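## Task

Carry plate E01 into the nest named OUT so that it rests flat between the nest's locators, with its well A1 at the nest corner labelled A1. Plates E07, E10, E70 and E17 must be left exactly as they were found. The result only counts if the plate stays in place without the robot holding it. Finish by opening the gripper and moving the hand away.

## Robot and tools

Robot: one four-axis SCARA-type arm (scara4). From the base out its joints are a vertical lift (0.000 to 0.550 m), shoulder (-2.000 to 2.000 rad), elbow (-2.800 to 2.800 rad) and wrist yaw (-12.566 to 12.566 rad). The gripper always stays level and can only spin about the vertical. It has two fingers driven by one opening number. The controlled point, end_effector_position, sits midway between the rubber pads, roughly 2 to 3 cm short of the fingertips. Fingers extend along the gripper's +x axis and close along its y axis. Keep the elbow reading at least 0.4 rad away from 0, or the arm may fold and fault.

Frames: the scene frame has its origin on the table surface under the arm base, +z up, and +y to the left when facing along +x. Each result reports end_effector_position (metres) and end_effector_quat_wxyz in this frame; the reported position can be slightly wrong, more so at long reach. The Joint positions line gives lift (m), shoulder, elbow, wrist yaw (rad), then the pad gap (m). grip_measured is the measured opening on the command scale (-1 to +1); readings may carry a constant error of about 1 mm.

Plates: only the ID label tells plates apart. Well A1 is at the plate's clipped corner; match it to the nest corner marked A1.

Tools:
- execute_actions(actions): a list of actions run in sequence. Each action is a table of up to 15 rows; each row lasts one control step (1/30 s), and a short table repeats its last row until 15 steps (0.5 s) have passed. A row is 5 numbers in [-1, 1]: dx, dy, dz, rz, opening. The first four are an offset, in the gripper's own axes, from the gripper's measured pose at the start of that action (for the first action of a call, the last pose any result reported). Every row in a table is measured from that same start pose, not added to the row before. Scale: 1.0 equals 0.6 m for dx/dy/dz and 180 degrees for rz; positive rz turns from +x toward +y. opening is absolute, not an offset: +1 fully open (0.140 m), -1 closed command (pads still 0.066 m apart). A full close needs at least about 0.6 s. Each step's command is clipped to 70 mm and 16 degrees from the measured pose, and after an action the arm goes no farther than the last clipped pose, so long travel needs several actions. An empty list just returns state and images. Results list step readings; HELD marks steps that were partly held back. Hand target shows where the controller is currently driving.
- move(target, speed, blocking): target is one row in the same layout, an offset from the pose in this scene's most recent result that showed one, in gripper axes; opening is absolute and sent at the start. The hand follows a straight path of 0.5 to 10 s (longer paths are cut off short), turning the shorter way. speed is m/s, 0.002 to 0.5, default 0.25; rotation is capped at twice that in rad/s. The path ignores obstacles, and the hand may lag, drift or exceed speed, especially with the arm nearly extended. The result adds a move: line with the ending (done, off_target, moving, held, fault), the limits that acted (paced = pose clipped; held = some steps blocked, after which the arm may surge) and distance to target. With blocking=false you get a result after 0.5 s; call wait or stop before sending any other motion.
- wait(seconds): 0 to 10; lets time pass holding the last command, and returns early if a running move finishes.
- stop(): brakes a running move; needs stopping distance, more at speed. Fingers keep moving.
- zoom_image(camera, region): region [x0, y0, x1, y1] in pixels, at most 504 by 504. Cameras: cam_head_left, cam_head_right, cam_high, cam_low (672x504) and cam_wrist (504x504 fisheye).
- finished_scene(scene): ends the current scene (give its number) once the goal holds; irreversible. Its result says whether the task succeeded and gives the next task.

Gripping: to hold a plate, command an opening about 0.04 below grip_measured; a smaller difference grips more gently. Pads push at most about 18 N each, though a rapid close can squeeze harder. A held plate may occasionally be jerked briefly.

Cautions: offsets are taken from the measured pose, so repeating one against a rigid surface does not press further, but against something that yields it does. Contacts hit harder at higher speed and when the target lies farther beyond the contact. If a joint's contact load reaches its limit (lift 57 N, shoulder 8.55 N m, elbow 4.27 N m, wrist yaw 1.42 N m, carried weight included), the arm halts for 10 s and the rest of the call is skipped. A pose unreachable line means the clearance check altered or blocked the command. Holding loads warms the motors: MOTOR HOT appears from 85 °C, and at 100 °C the brakes lock until cooled (OVER-TEMPERATURE FAULT). Never drop, slam, shove hard or push anything off the table, and do not disturb the other plates. Release the plate and lift away before ending the scene.

Each tool is called after "Request:" as name([rows], argument=value, ...), one row to a line, values as JSON.

## Session

I'll start by looking at the scene.

Request:
execute_actions(actions=[])

Scene clock: 0.00 s.
end_effector_position=(+0.3654, +0.3810, +0.4088) grip_measured=+0.98 end_effector_quat_wxyz=(+0.631, +0.000, +0.000, +0.776)
Joint positions: [ 0.404  1.636  1.357 -1.217  0.139]
Motor temperatures (°C, as the motors report them): [38 23 22 23]
Hand target: +0.365, +0.381, +0.409; +0.631, +0.000, +0.000, +0.776

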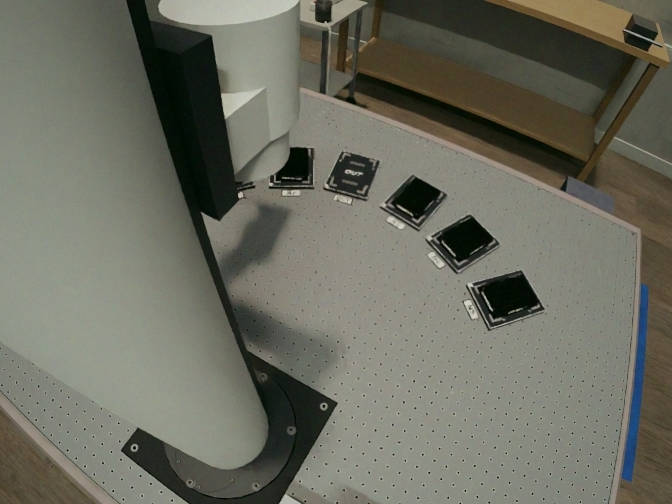

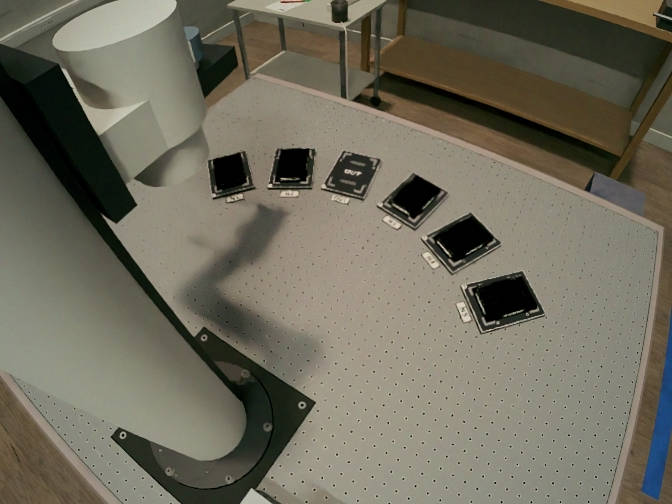

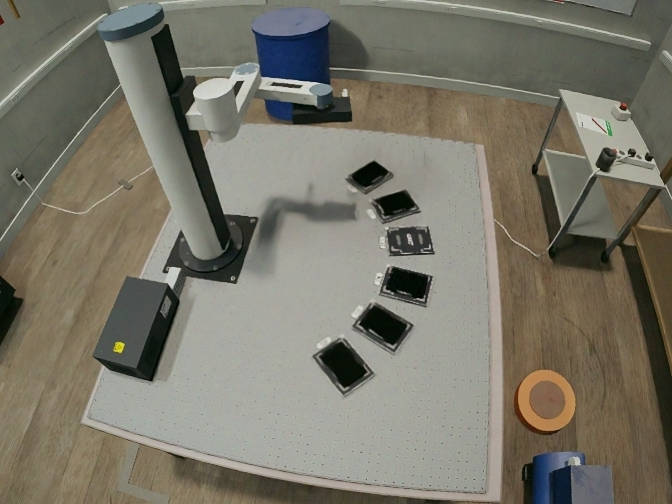

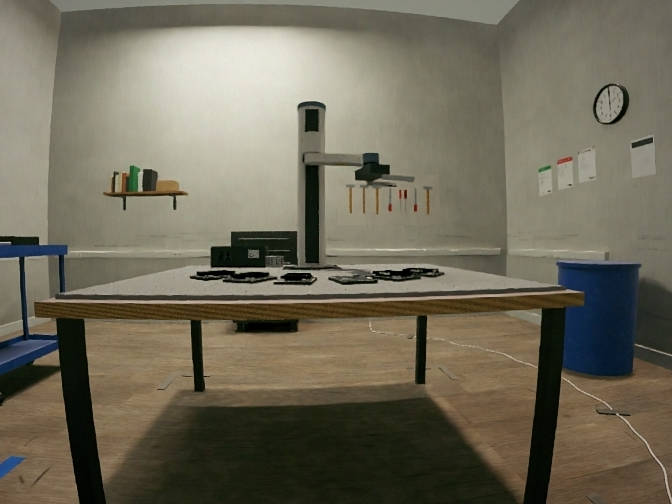

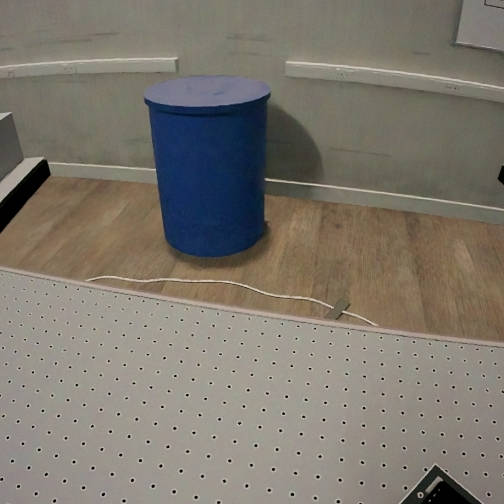

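Request:
zoom_image(camera="cam_head_right", region=[190, 130, 400, 220])

Request:
zoom_image(camera="cam_head_right", region=[360, 160, 560, 340])

Request:
zoom_image(camera="cam_high", region=[300, 150, 460, 400])

Region (190, 130, 400, 220) of cam_head_right's 672x504 image, scaled by 2.400, with more detail than that image has; it fills the top 216 rows of this view, and the rest is white.

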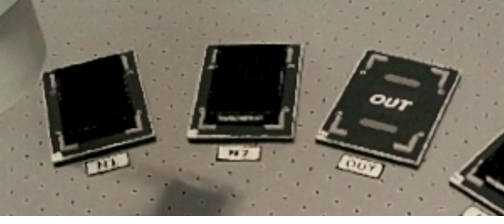

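Region (360, 160, 560, 340) of cam_head_right's 672x504 image, scaled by 2.520, with more detail than that image has; it fills the top 454 rows of this view, and the rest is white.

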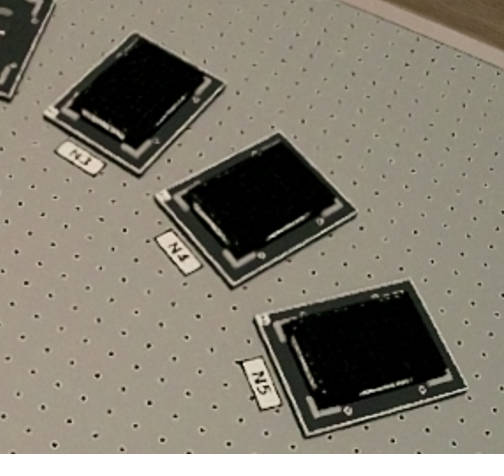

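Region (300, 150, 460, 400) of cam_high's 672x504 image, scaled by 2.016, with more detail than that image has; it fills the left 323 columns of this view, and the rest is white.

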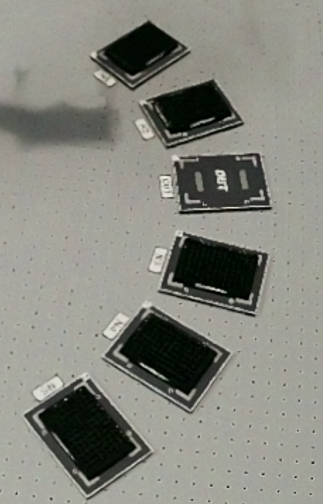

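Request:
zoom_image(camera="cam_head_right", region=[200, 140, 270, 210])

Request:
zoom_image(camera="cam_head_right", region=[260, 140, 330, 210])

Request:
zoom_image(camera="cam_head_right", region=[370, 165, 455, 240])

Request:
zoom_image(camera="cam_head_right", region=[415, 205, 505, 280])

Request:
zoom_image(camera="cam_head_right", region=[455, 265, 550, 340])

Request:
zoom_image(camera="cam_low", region=[180, 255, 460, 295])

Region (200, 140, 270, 210) of cam_head_right's 672x504 image, scaled by 7.200, with more detail than that image has.

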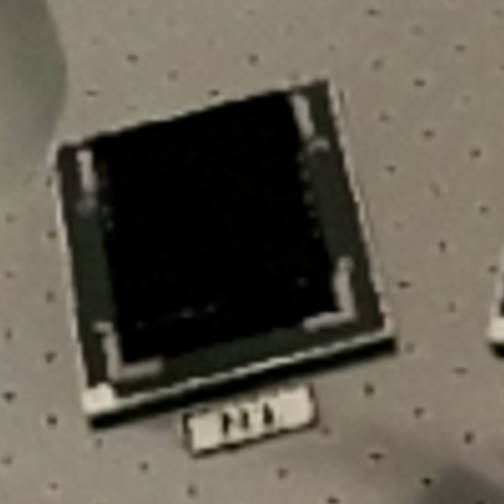

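Region (260, 140, 330, 210) of cam_head_right's 672x504 image, scaled by 7.200, with more detail than that image has.

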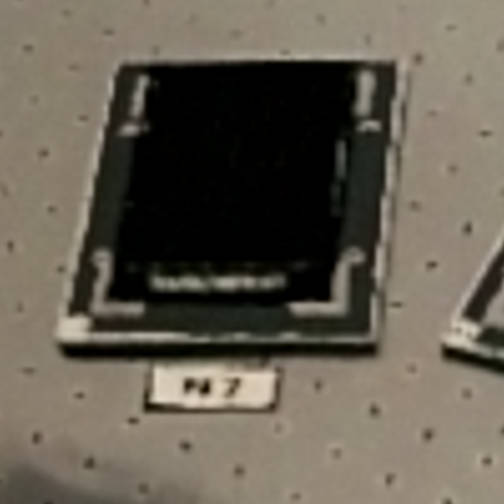

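Region (370, 165, 455, 240) of cam_head_right's 672x504 image, scaled by 5.929, with more detail than that image has; it fills the top 445 rows of this view, and the rest is white.

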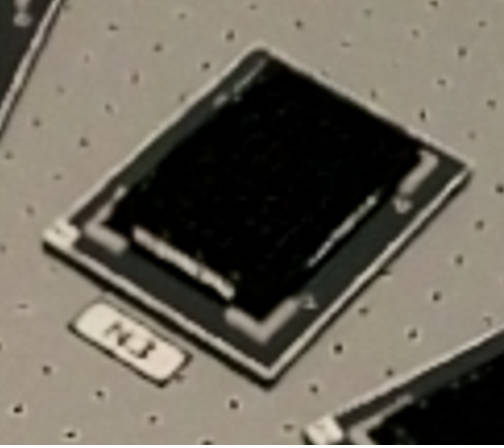

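Region (415, 205, 505, 280) of cam_head_right's 672x504 image, scaled by 5.600, with more detail than that image has.

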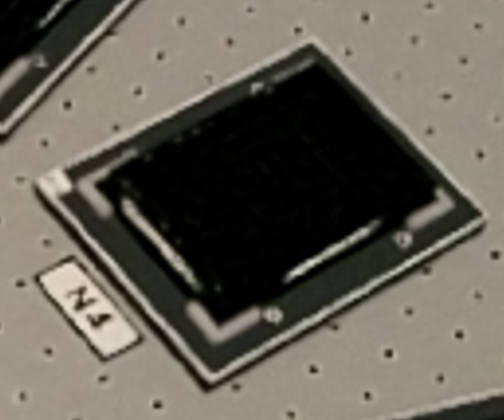

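Region (455, 265, 550, 340) of cam_head_right's 672x504 image, scaled by 5.305, with more detail than that image has; it fills the top 398 rows of this view, and the rest is white.

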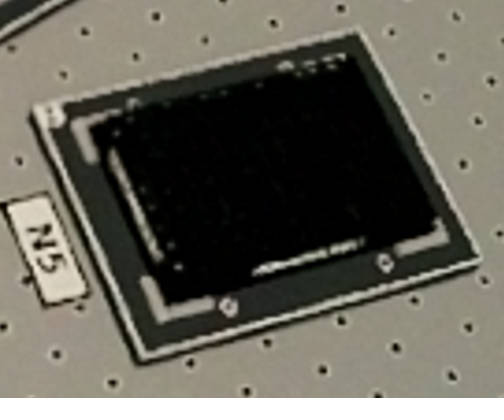

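Region (180, 255, 460, 295) of cam_low's 672x504 image, scaled by 1.800, with more detail than that image has; it fills the top 72 rows of this view, and the rest is white.

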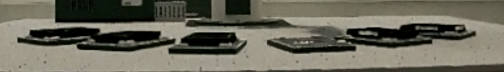

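Request:
zoom_image(camera="cam_low", region=[365, 258, 450, 290])

Request:
zoom_image(camera="cam_wrist", region=[380, 440, 504, 504])

Request:
zoom_image(camera="cam_high", region=[335, 150, 445, 265])

Region (365, 258, 450, 290) of cam_low's 672x504 image, scaled by 5.929, with more detail than that image has; it fills the top 190 rows of this view, and the rest is white.

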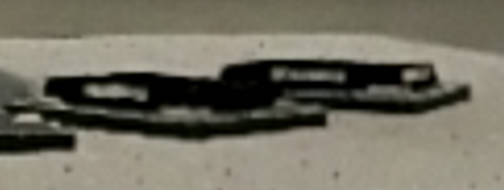

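Region (380, 440, 504, 504) of cam_wrist's 504x504 image, scaled by 4.065, with more detail than that image has; it fills the top 260 rows of this view, and the rest is white.

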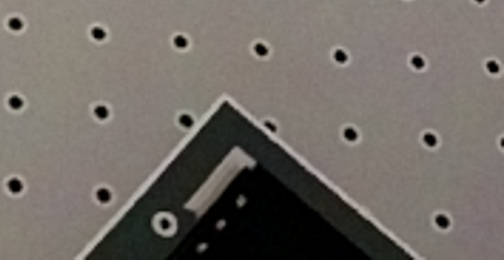

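Region (335, 150, 445, 265) of cam_high's 672x504 image, scaled by 4.383, with more detail than that image has; it fills the left 482 columns of this view, and the rest is white.

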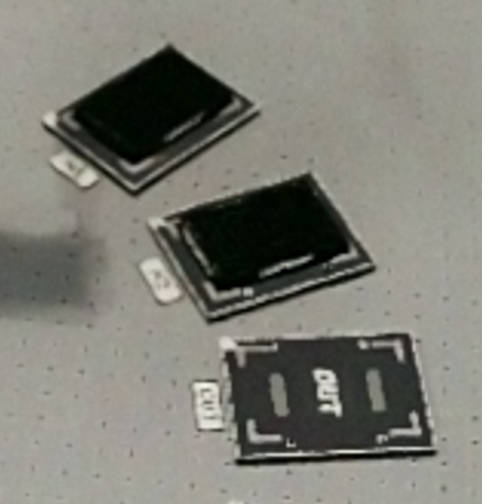

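Request:
move(target=[-0.3263, -0.2697, -0.52, -0.2043, 1.0], speed=0.5)

Scene clock: 3.17 s.
end_effector_position=(+0.5638, +0.2224, +0.0968) grip_measured=+0.98 end_effector_quat_wxyz=(+0.843, +0.000, +0.000, +0.538)
Joint positions: [ 0.092  1.047  1.435 -1.347  0.139]
Motor temperatures (°C, as the motors report them): [38 23 22 23]
Hand target: +0.564, +0.222, +0.097; +0.843, +0.000, +0.000, +0.538
Off the commanded pose: 0.000 m, 0 deg.
move: done; limits=paced

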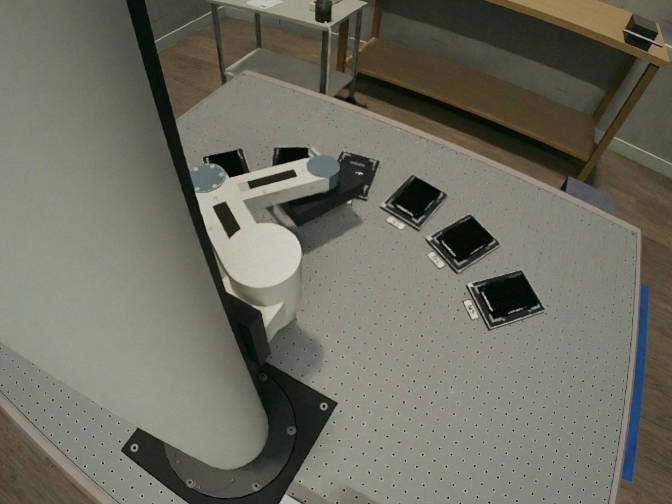

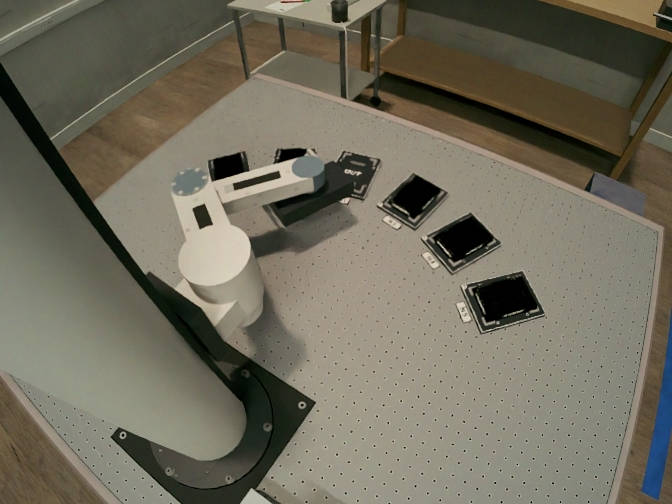

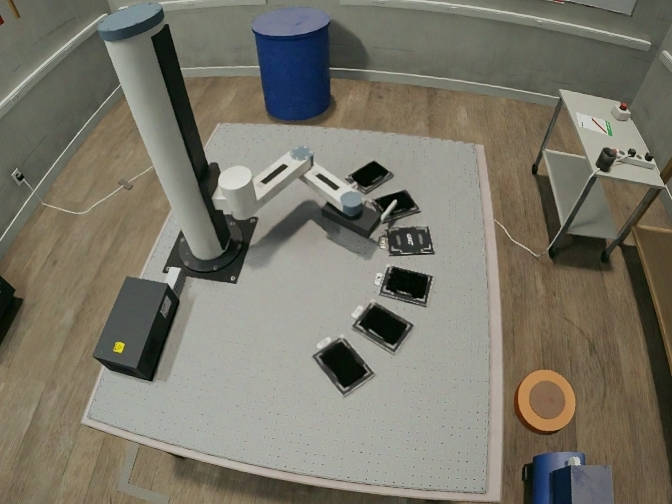

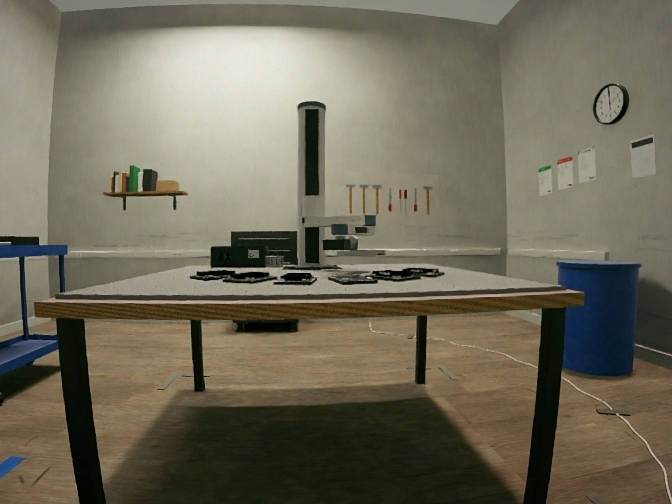

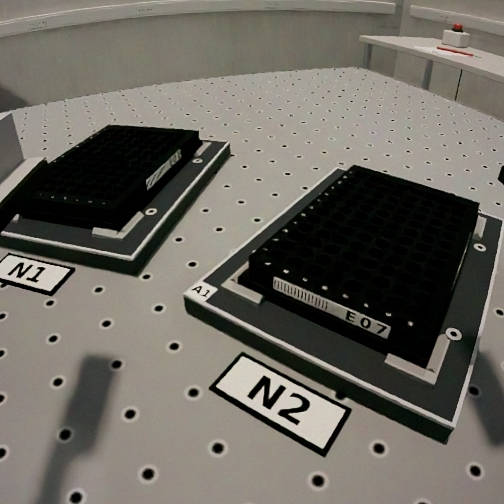

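Request:
zoom_image(camera="cam_wrist", region=[120, 120, 240, 220])

Request:
zoom_image(camera="cam_wrist", region=[0, 100, 250, 300])

Request:
zoom_image(camera="cam_wrist", region=[170, 150, 504, 450])

Region (120, 120, 240, 220) of cam_wrist's 504x504 image, scaled by 4.200, with more detail than that image has.

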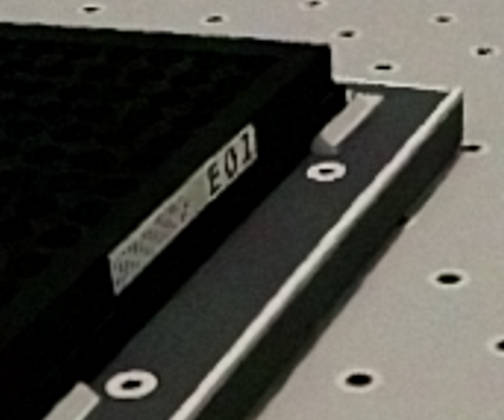

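Region (0, 100, 250, 300) of cam_wrist's 504x504 image, scaled by 2.016, with more detail than that image has; it fills the top 403 rows of this view, and the rest is white.

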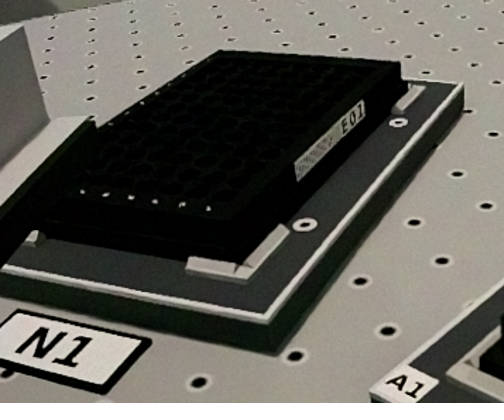

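Region (170, 150, 504, 450) of cam_wrist's 504x504 image, scaled by 1.509, with more detail than that image has; it fills the top 453 rows of this view, and the rest is white.

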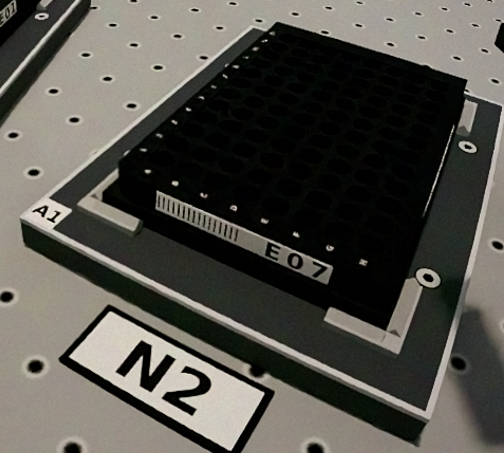

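Request:
move(target=[0.2931, 0.1937, -0.0697, -0.0835, 0.1], speed=0.5)

Scene clock: 5.90 s.
end_effector_position=(+0.5329, +0.4308, +0.0549) grip_measured=+0.10 end_effector_quat_wxyz=(+0.906, +0.000, +0.000, +0.423)
Joint positions: [ 0.05   1.456  1.876 -2.459  0.107]
Motor temperatures (°C, as the motors report them): [38 23 23 23]
Hand target: +0.533, +0.431, +0.055; +0.906, +0.000, +0.000, +0.423
Off the commanded pose: 0.000 m, 0 deg.
move: done; limits=paced

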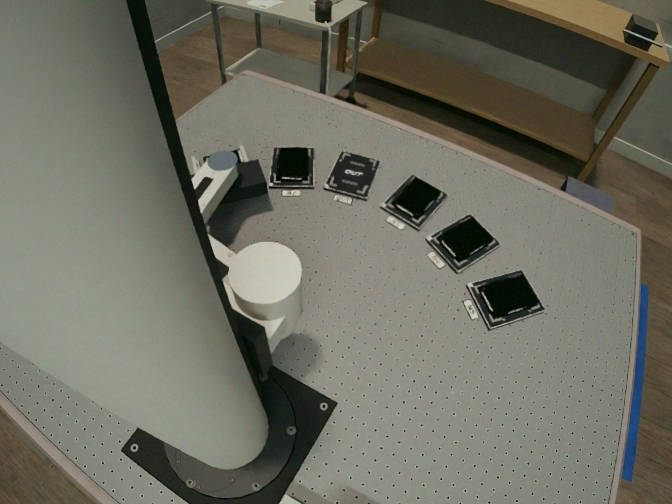

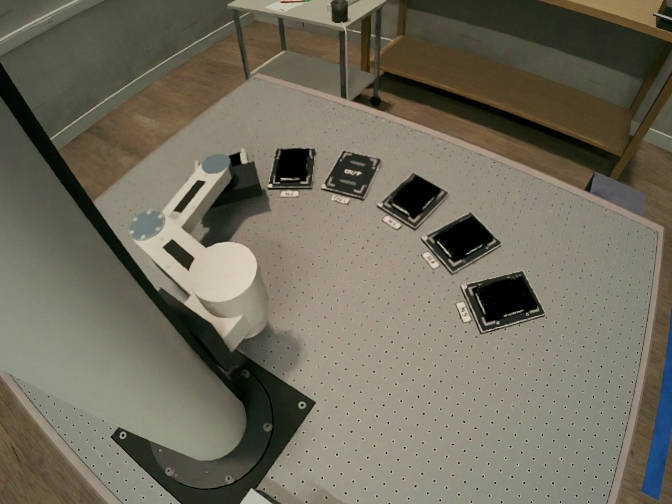

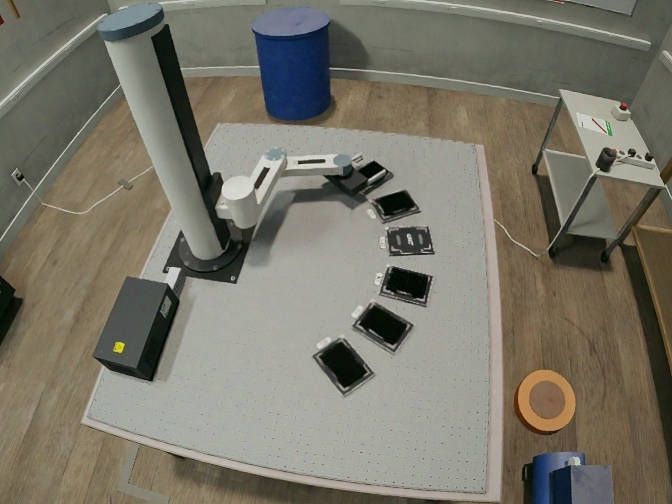

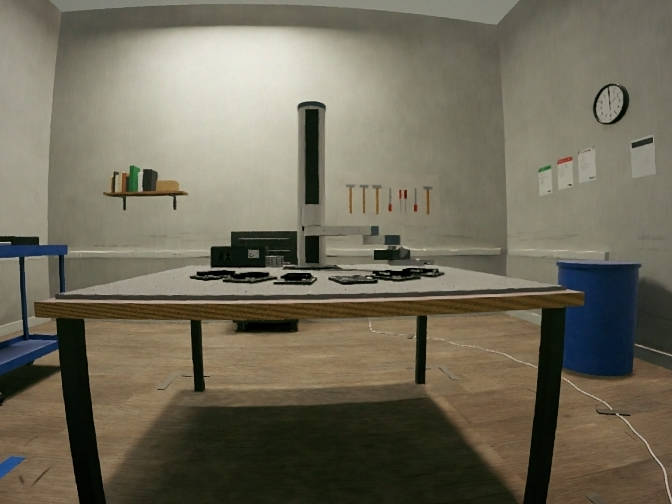

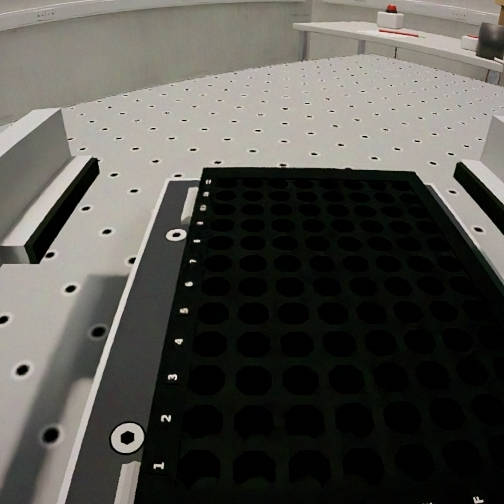

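Request:
zoom_image(camera="cam_wrist", region=[0, 100, 252, 300])

Request:
zoom_image(camera="cam_wrist", region=[352, 100, 504, 300])

Request:
zoom_image(camera="cam_wrist", region=[50, 330, 300, 504])

Region (0, 100, 252, 300) of cam_wrist's 504x504 image, scaled by 2.000, with more detail than that image has; it fills the top 400 rows of this view, and the rest is white.

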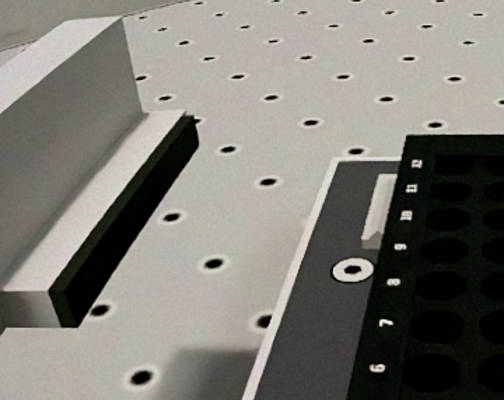

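Region (352, 100, 504, 300) of cam_wrist's 504x504 image, scaled by 2.520, with more detail than that image has; it fills the left 383 columns of this view, and the rest is white.

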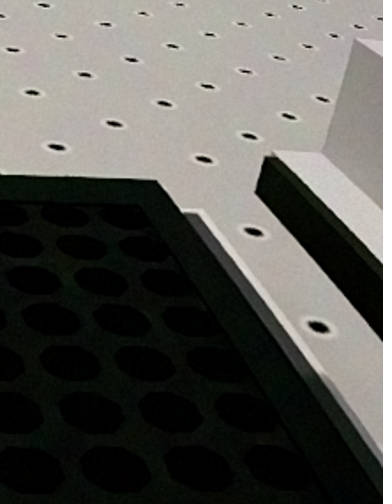

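Region (50, 330, 300, 504) of cam_wrist's 504x504 image, scaled by 2.016, with more detail than that image has; it fills the top 351 rows of this view, and the rest is white.

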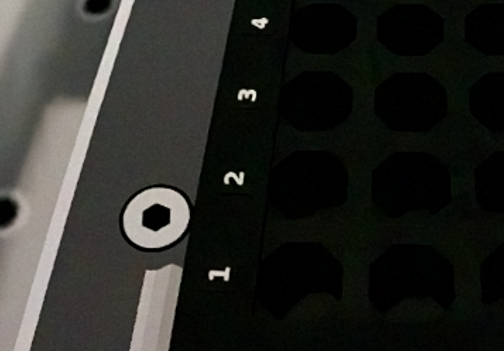

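Request:
execute_actions([
  [[-0.003,-0.006,0,0,0.1],[-0.006,-0.012,0,-0.0005,0.1],[-0.009,-0.018,-0.003,-0.001,0.1],[-0.0117,-0.0242,-0.007,-0.001,0.1],[-0.0117,-0.0242,-0.011,-0.001,0.1],[-0.0117,-0.0242,-0.015,-0.001,0.1],[-0.0117,-0.0242,-0.019,-0.001,0.1],[-0.0117,-0.0242,-0.023,-0.001,0.1],[-0.0117,-0.0242,-0.027,-0.001,0.05],[-0.0117,-0.0242,-0.031,-0.001,0.0],[-0.0117,-0.0242,-0.034,-0.001,-0.05],[-0.0117,-0.0242,-0.0355,-0.001,-0.1],[-0.0117,-0.0242,-0.0355,-0.001,-0.15],[-0.0117,-0.0242,-0.0355,-0.001,-0.2],[-0.0117,-0.0242,-0.0355,-0.001,-0.2]],
])

Scene clock: 7.90 s.
end_effector_position=(+0.5396, +0.4159, +0.0335) grip_measured=-0.20 end_effector_quat_wxyz=(+0.907, +0.000, +0.000, +0.421)
Joint positions: [ 0.029  1.441  1.832 -2.404  0.096]
Motor temperatures (°C, as the motors report them): [38 23 23 23]
Hand target: +0.539, +0.416, +0.034; +0.907, +0.000, +0.000, +0.421
Off the commanded pose: 0.000 m, 0 deg.
Step readings (end_effector_position):
0: (+0.5328, +0.4308, +0.0549)
1: (+0.5328, +0.4308, +0.0549)
2: (+0.5334, +0.4290, +0.0549)
4: (+0.5370, +0.4214, +0.0542)
8: (+0.5397, +0.4158, +0.0449)
15: end_effector_position above

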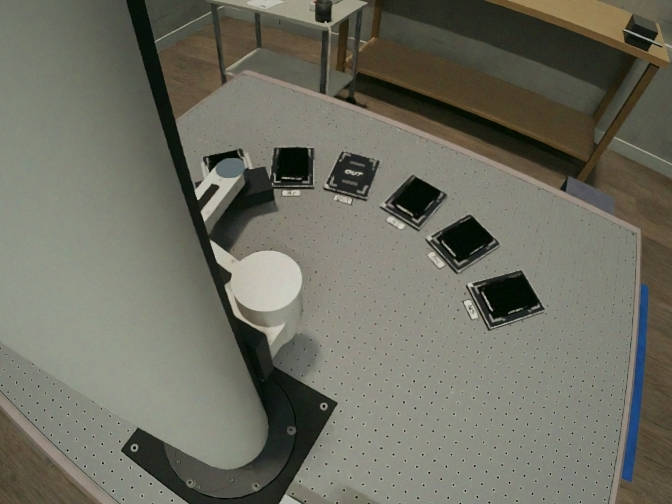

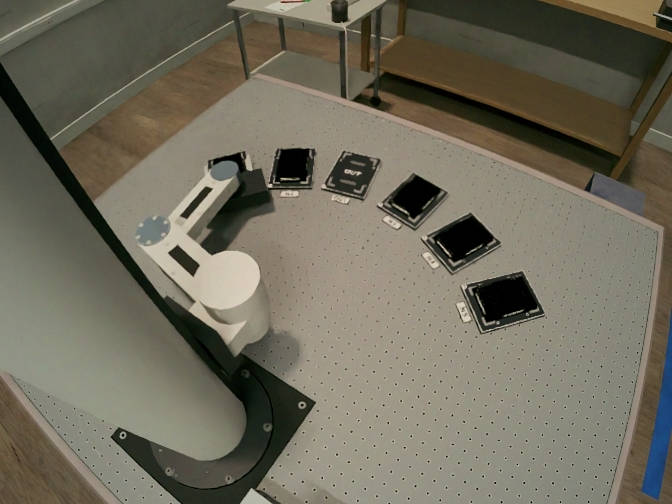

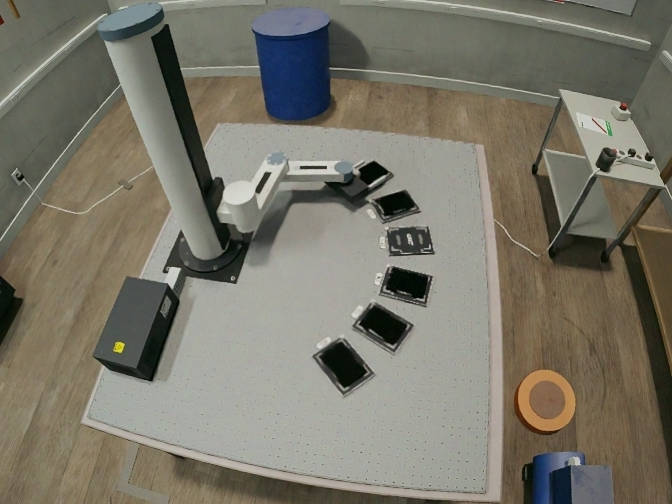

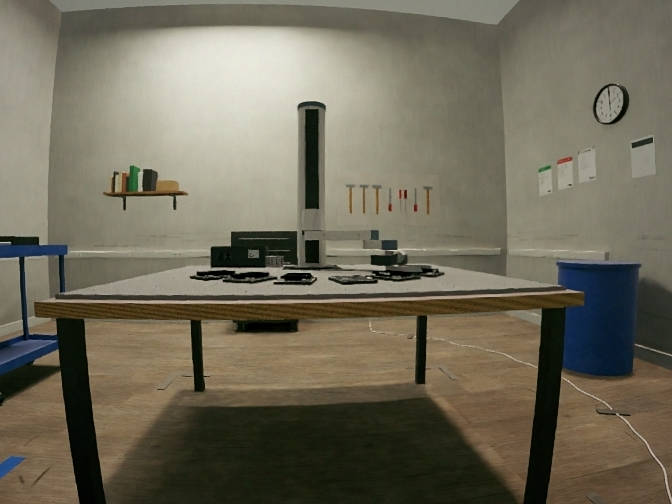

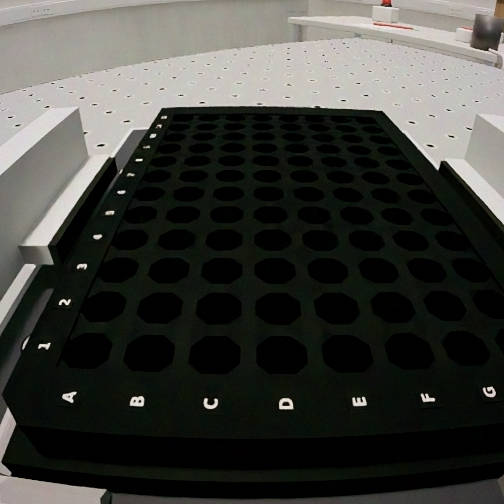

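Request:
zoom_image(camera="cam_wrist", region=[60, 90, 200, 200])

Request:
zoom_image(camera="cam_wrist", region=[350, 90, 504, 230])

Request:
zoom_image(camera="cam_wrist", region=[0, 330, 250, 504])

Request:
zoom_image(camera="cam_low", region=[350, 230, 460, 295])

Region (60, 90, 200, 200) of cam_wrist's 504x504 image, scaled by 3.600, with more detail than that image has; it fills the top 396 rows of this view, and the rest is white.

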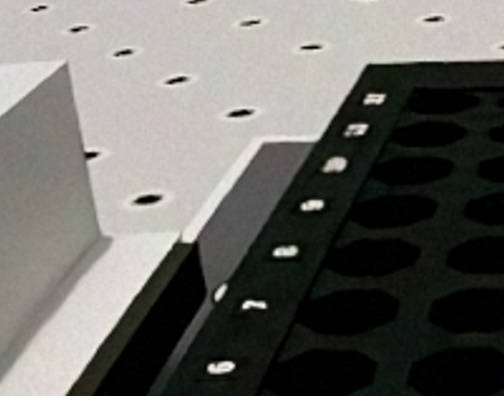

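Region (350, 90, 504, 230) of cam_wrist's 504x504 image, scaled by 3.273, with more detail than that image has; it fills the top 458 rows of this view, and the rest is white.

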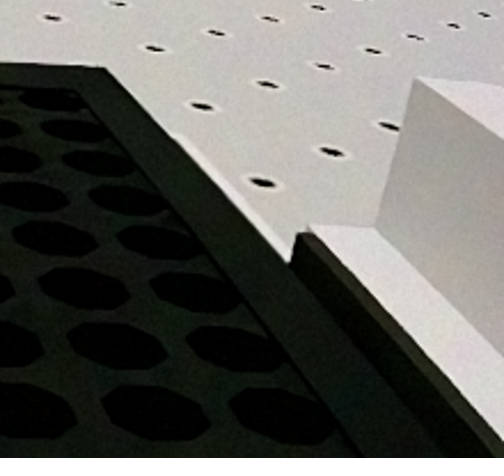

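Region (0, 330, 250, 504) of cam_wrist's 504x504 image, scaled by 2.016, with more detail than that image has; it fills the top 351 rows of this view, and the rest is white.

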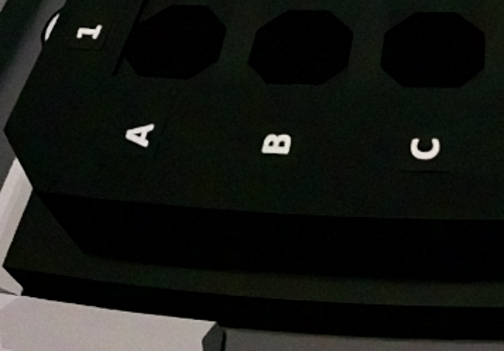

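Region (350, 230, 460, 295) of cam_low's 672x504 image, scaled by 4.582, with more detail than that image has; it fills the top 298 rows of this view, and the rest is white.

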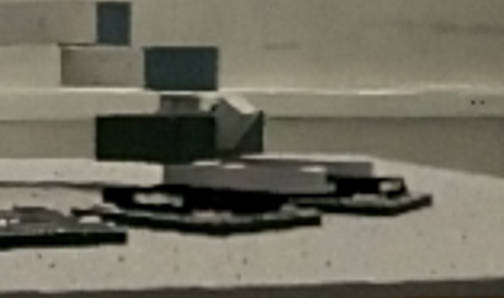

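Request:
execute_actions([
  [[-0.006,0,-0.0003,-0.0003,-0.24],[-0.012,0,-0.0006,-0.0006,-0.28],[-0.018,0,-0.001,-0.0008,-0.32],[-0.0225,0,-0.0012,-0.0008,-0.36],[-0.0225,0,-0.0012,-0.0008,-0.40],[-0.0225,0,-0.0012,-0.0008,-0.44],[-0.0225,0,-0.0012,-0.0008,-0.47],[-0.0225,0,-0.0012,-0.0008,-0.50],[-0.0225,0,-0.0012,-0.0008,-0.52],[-0.0225,0,-0.0012,-0.0008,-0.54],[-0.0225,0,-0.0012,-0.0008,-0.56],[-0.0225,0,-0.0012,-0.0008,-0.58],[-0.0225,0,-0.0012,-0.0008,-0.60],[-0.0225,0,-0.0012,-0.0008,-0.62],[-0.0225,0,-0.0012,-0.0008,-0.63]],
])

Scene clock: 9.87 s.
end_effector_position=(+0.5308, +0.4057, +0.0329) grip_measured=-0.59 end_effector_quat_wxyz=(+0.908, +0.000, +0.000, +0.420)
Joint positions: [ 0.028  1.478  1.748 -2.359  0.081]
Motor temperatures (°C, as the motors report them): [38 23 23 23]
Hand target: +0.531, +0.406, +0.033; +0.908, +0.000, +0.000, +0.420
Off the commanded pose: 0.000 m, 0 deg.
Step readings (end_effector_position):
0: (+0.5396, +0.4160, +0.0336)
1: (+0.5395, +0.4159, +0.0336)
2: (+0.5386, +0.4149, +0.0335)
4: (+0.5346, +0.4098, +0.0331)
8: (+0.5308, +0.4056, +0.0328)
15: end_effector_position above

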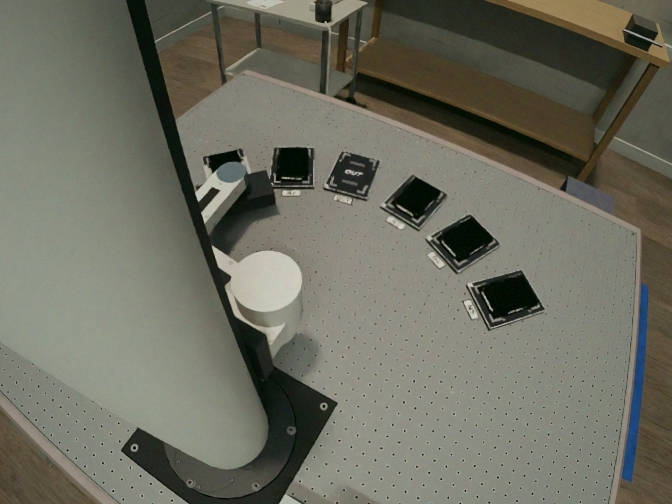

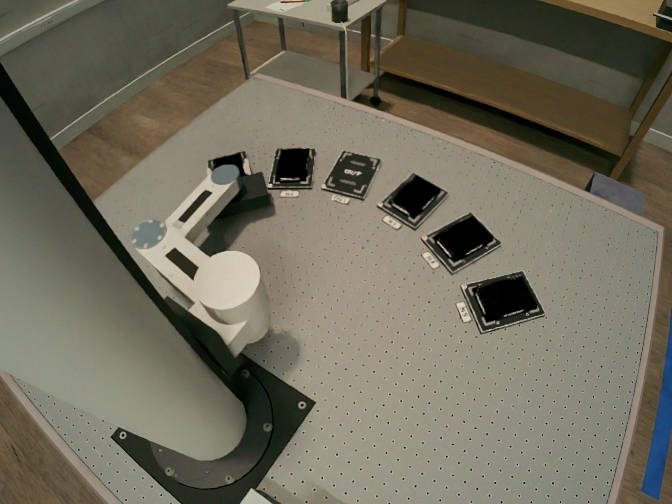

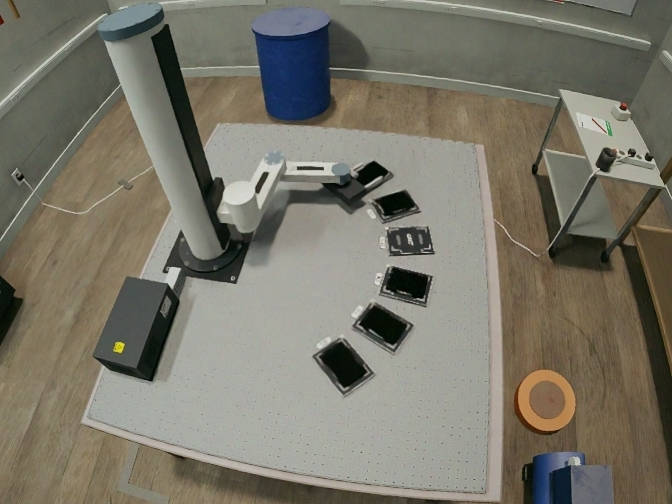

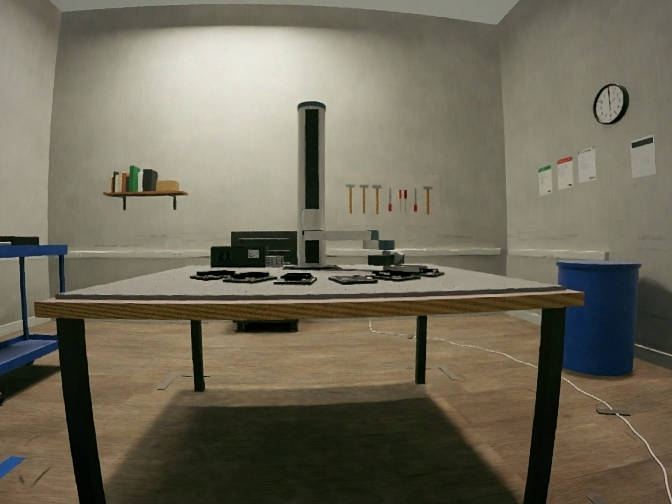

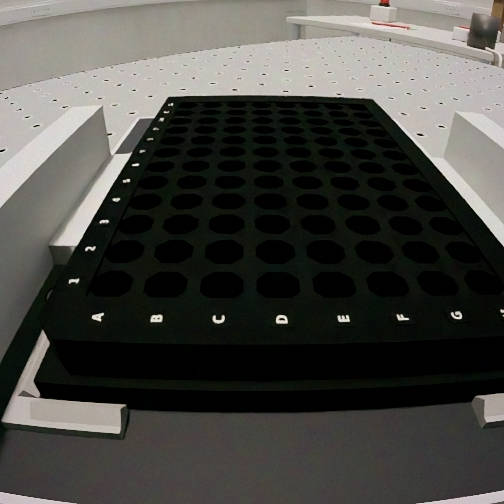

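Request:
zoom_image(camera="cam_wrist", region=[0, 320, 160, 460])

Request:
zoom_image(camera="cam_wrist", region=[404, 350, 504, 450])

Request:
zoom_image(camera="cam_wrist", region=[90, 85, 200, 175])

Request:
execute_actions(actions=[])

Region (0, 320, 160, 460) of cam_wrist's 504x504 image, scaled by 3.150, with more detail than that image has; it fills the top 441 rows of this view, and the rest is white.

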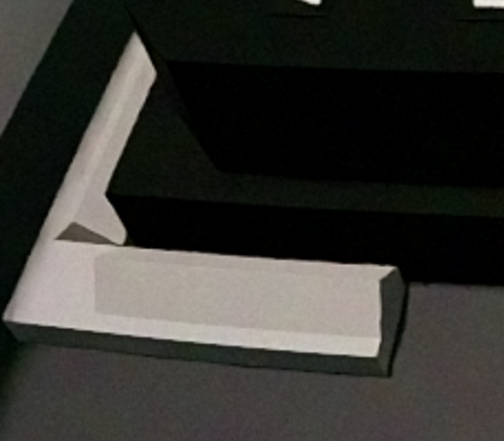

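Region (404, 350, 504, 450) of cam_wrist's 504x504 image, scaled by 5.040, with more detail than that image has.

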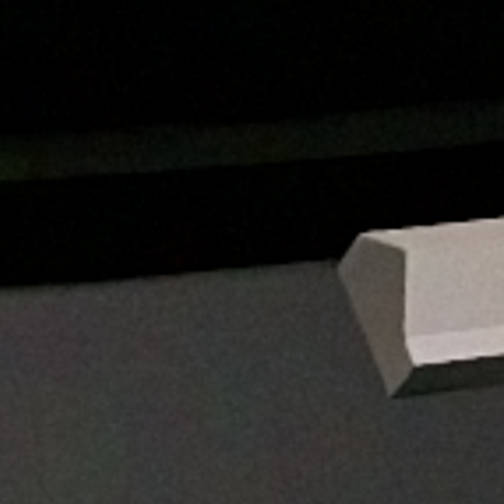

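Region (90, 85, 200, 175) of cam_wrist's 504x504 image, scaled by 4.582, with more detail than that image has; it fills the top 412 rows of this view, and the rest is white.

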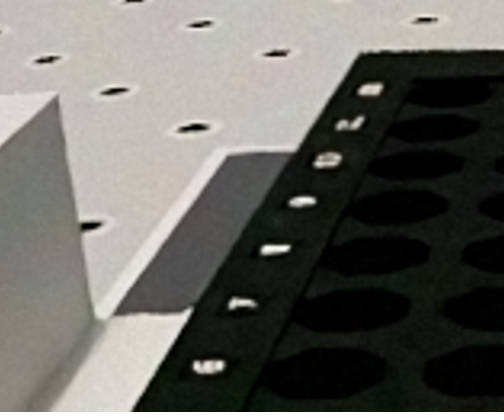

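Scene clock: 10.00 s.
end_effector_position=(+0.5308, +0.4057, +0.0329) grip_measured=-0.59 end_effector_quat_wxyz=(+0.908, +0.000, +0.000, +0.420)
Joint positions: [ 0.028  1.478  1.748 -2.359  0.081]
Motor temperatures (°C, as the motors report them): [38 23 23 23]
Hand target: +0.531, +0.406, +0.033; +0.908, +0.000, +0.000, +0.420
Off the commanded pose: 0.000 m, 0 deg.

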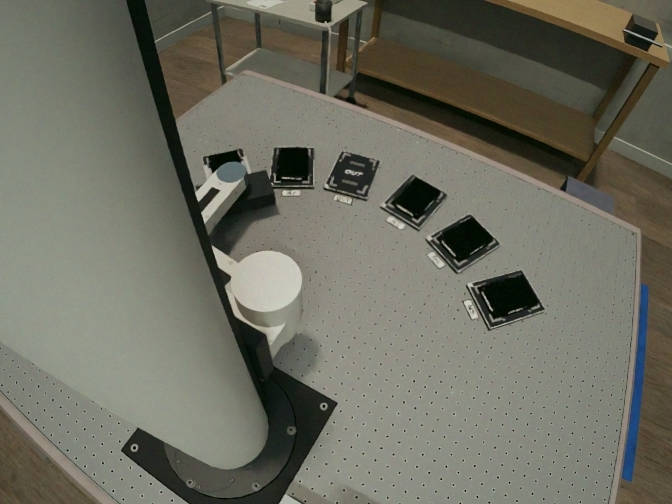

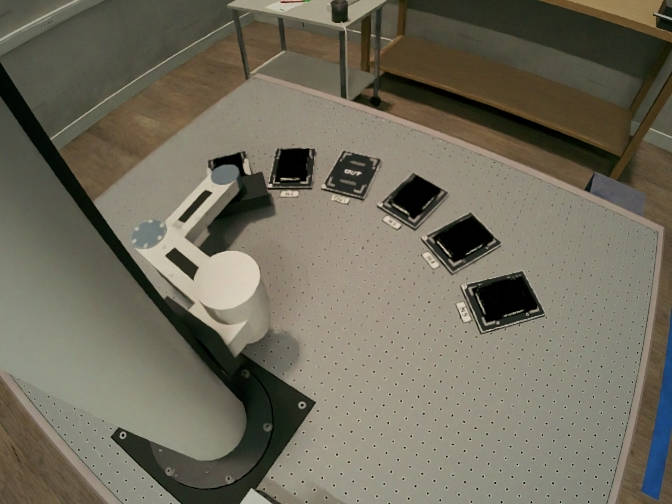

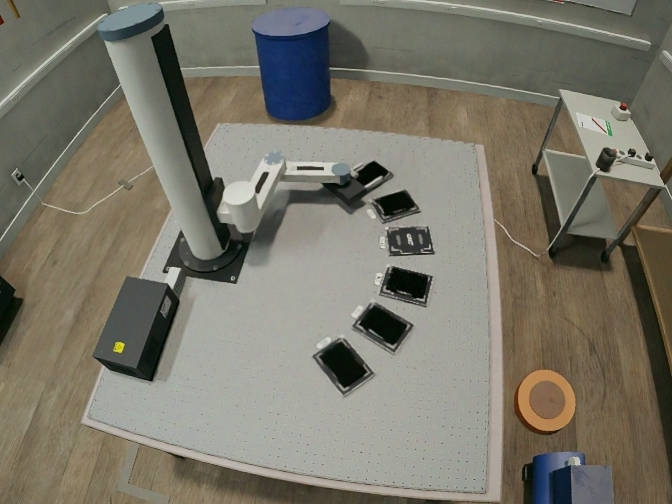

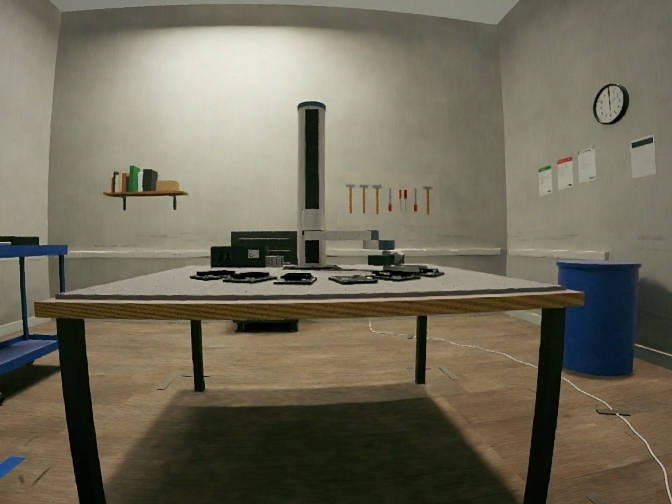

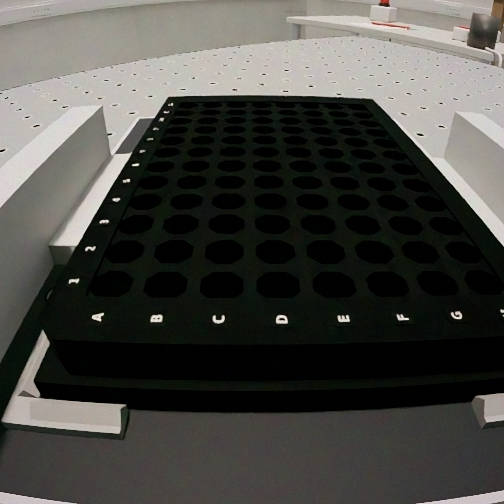

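Request:
zoom_image(camera="cam_high", region=[362, 184, 442, 264])

Request:
zoom_image(camera="cam_head_right", region=[262, 140, 388, 210])

Region (362, 184, 442, 264) of cam_high's 672x504 image, scaled by 6.300, with more detail than that image has.

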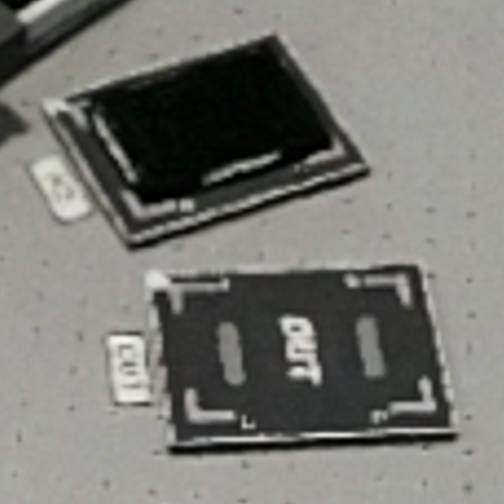

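Region (262, 140, 388, 210) of cam_head_right's 672x504 image, scaled by 4.000, with more detail than that image has.

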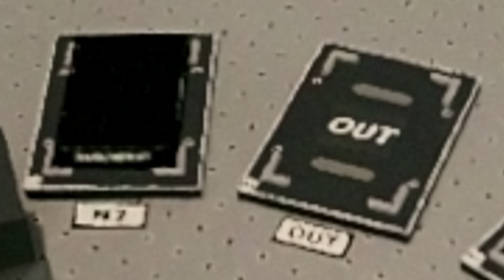

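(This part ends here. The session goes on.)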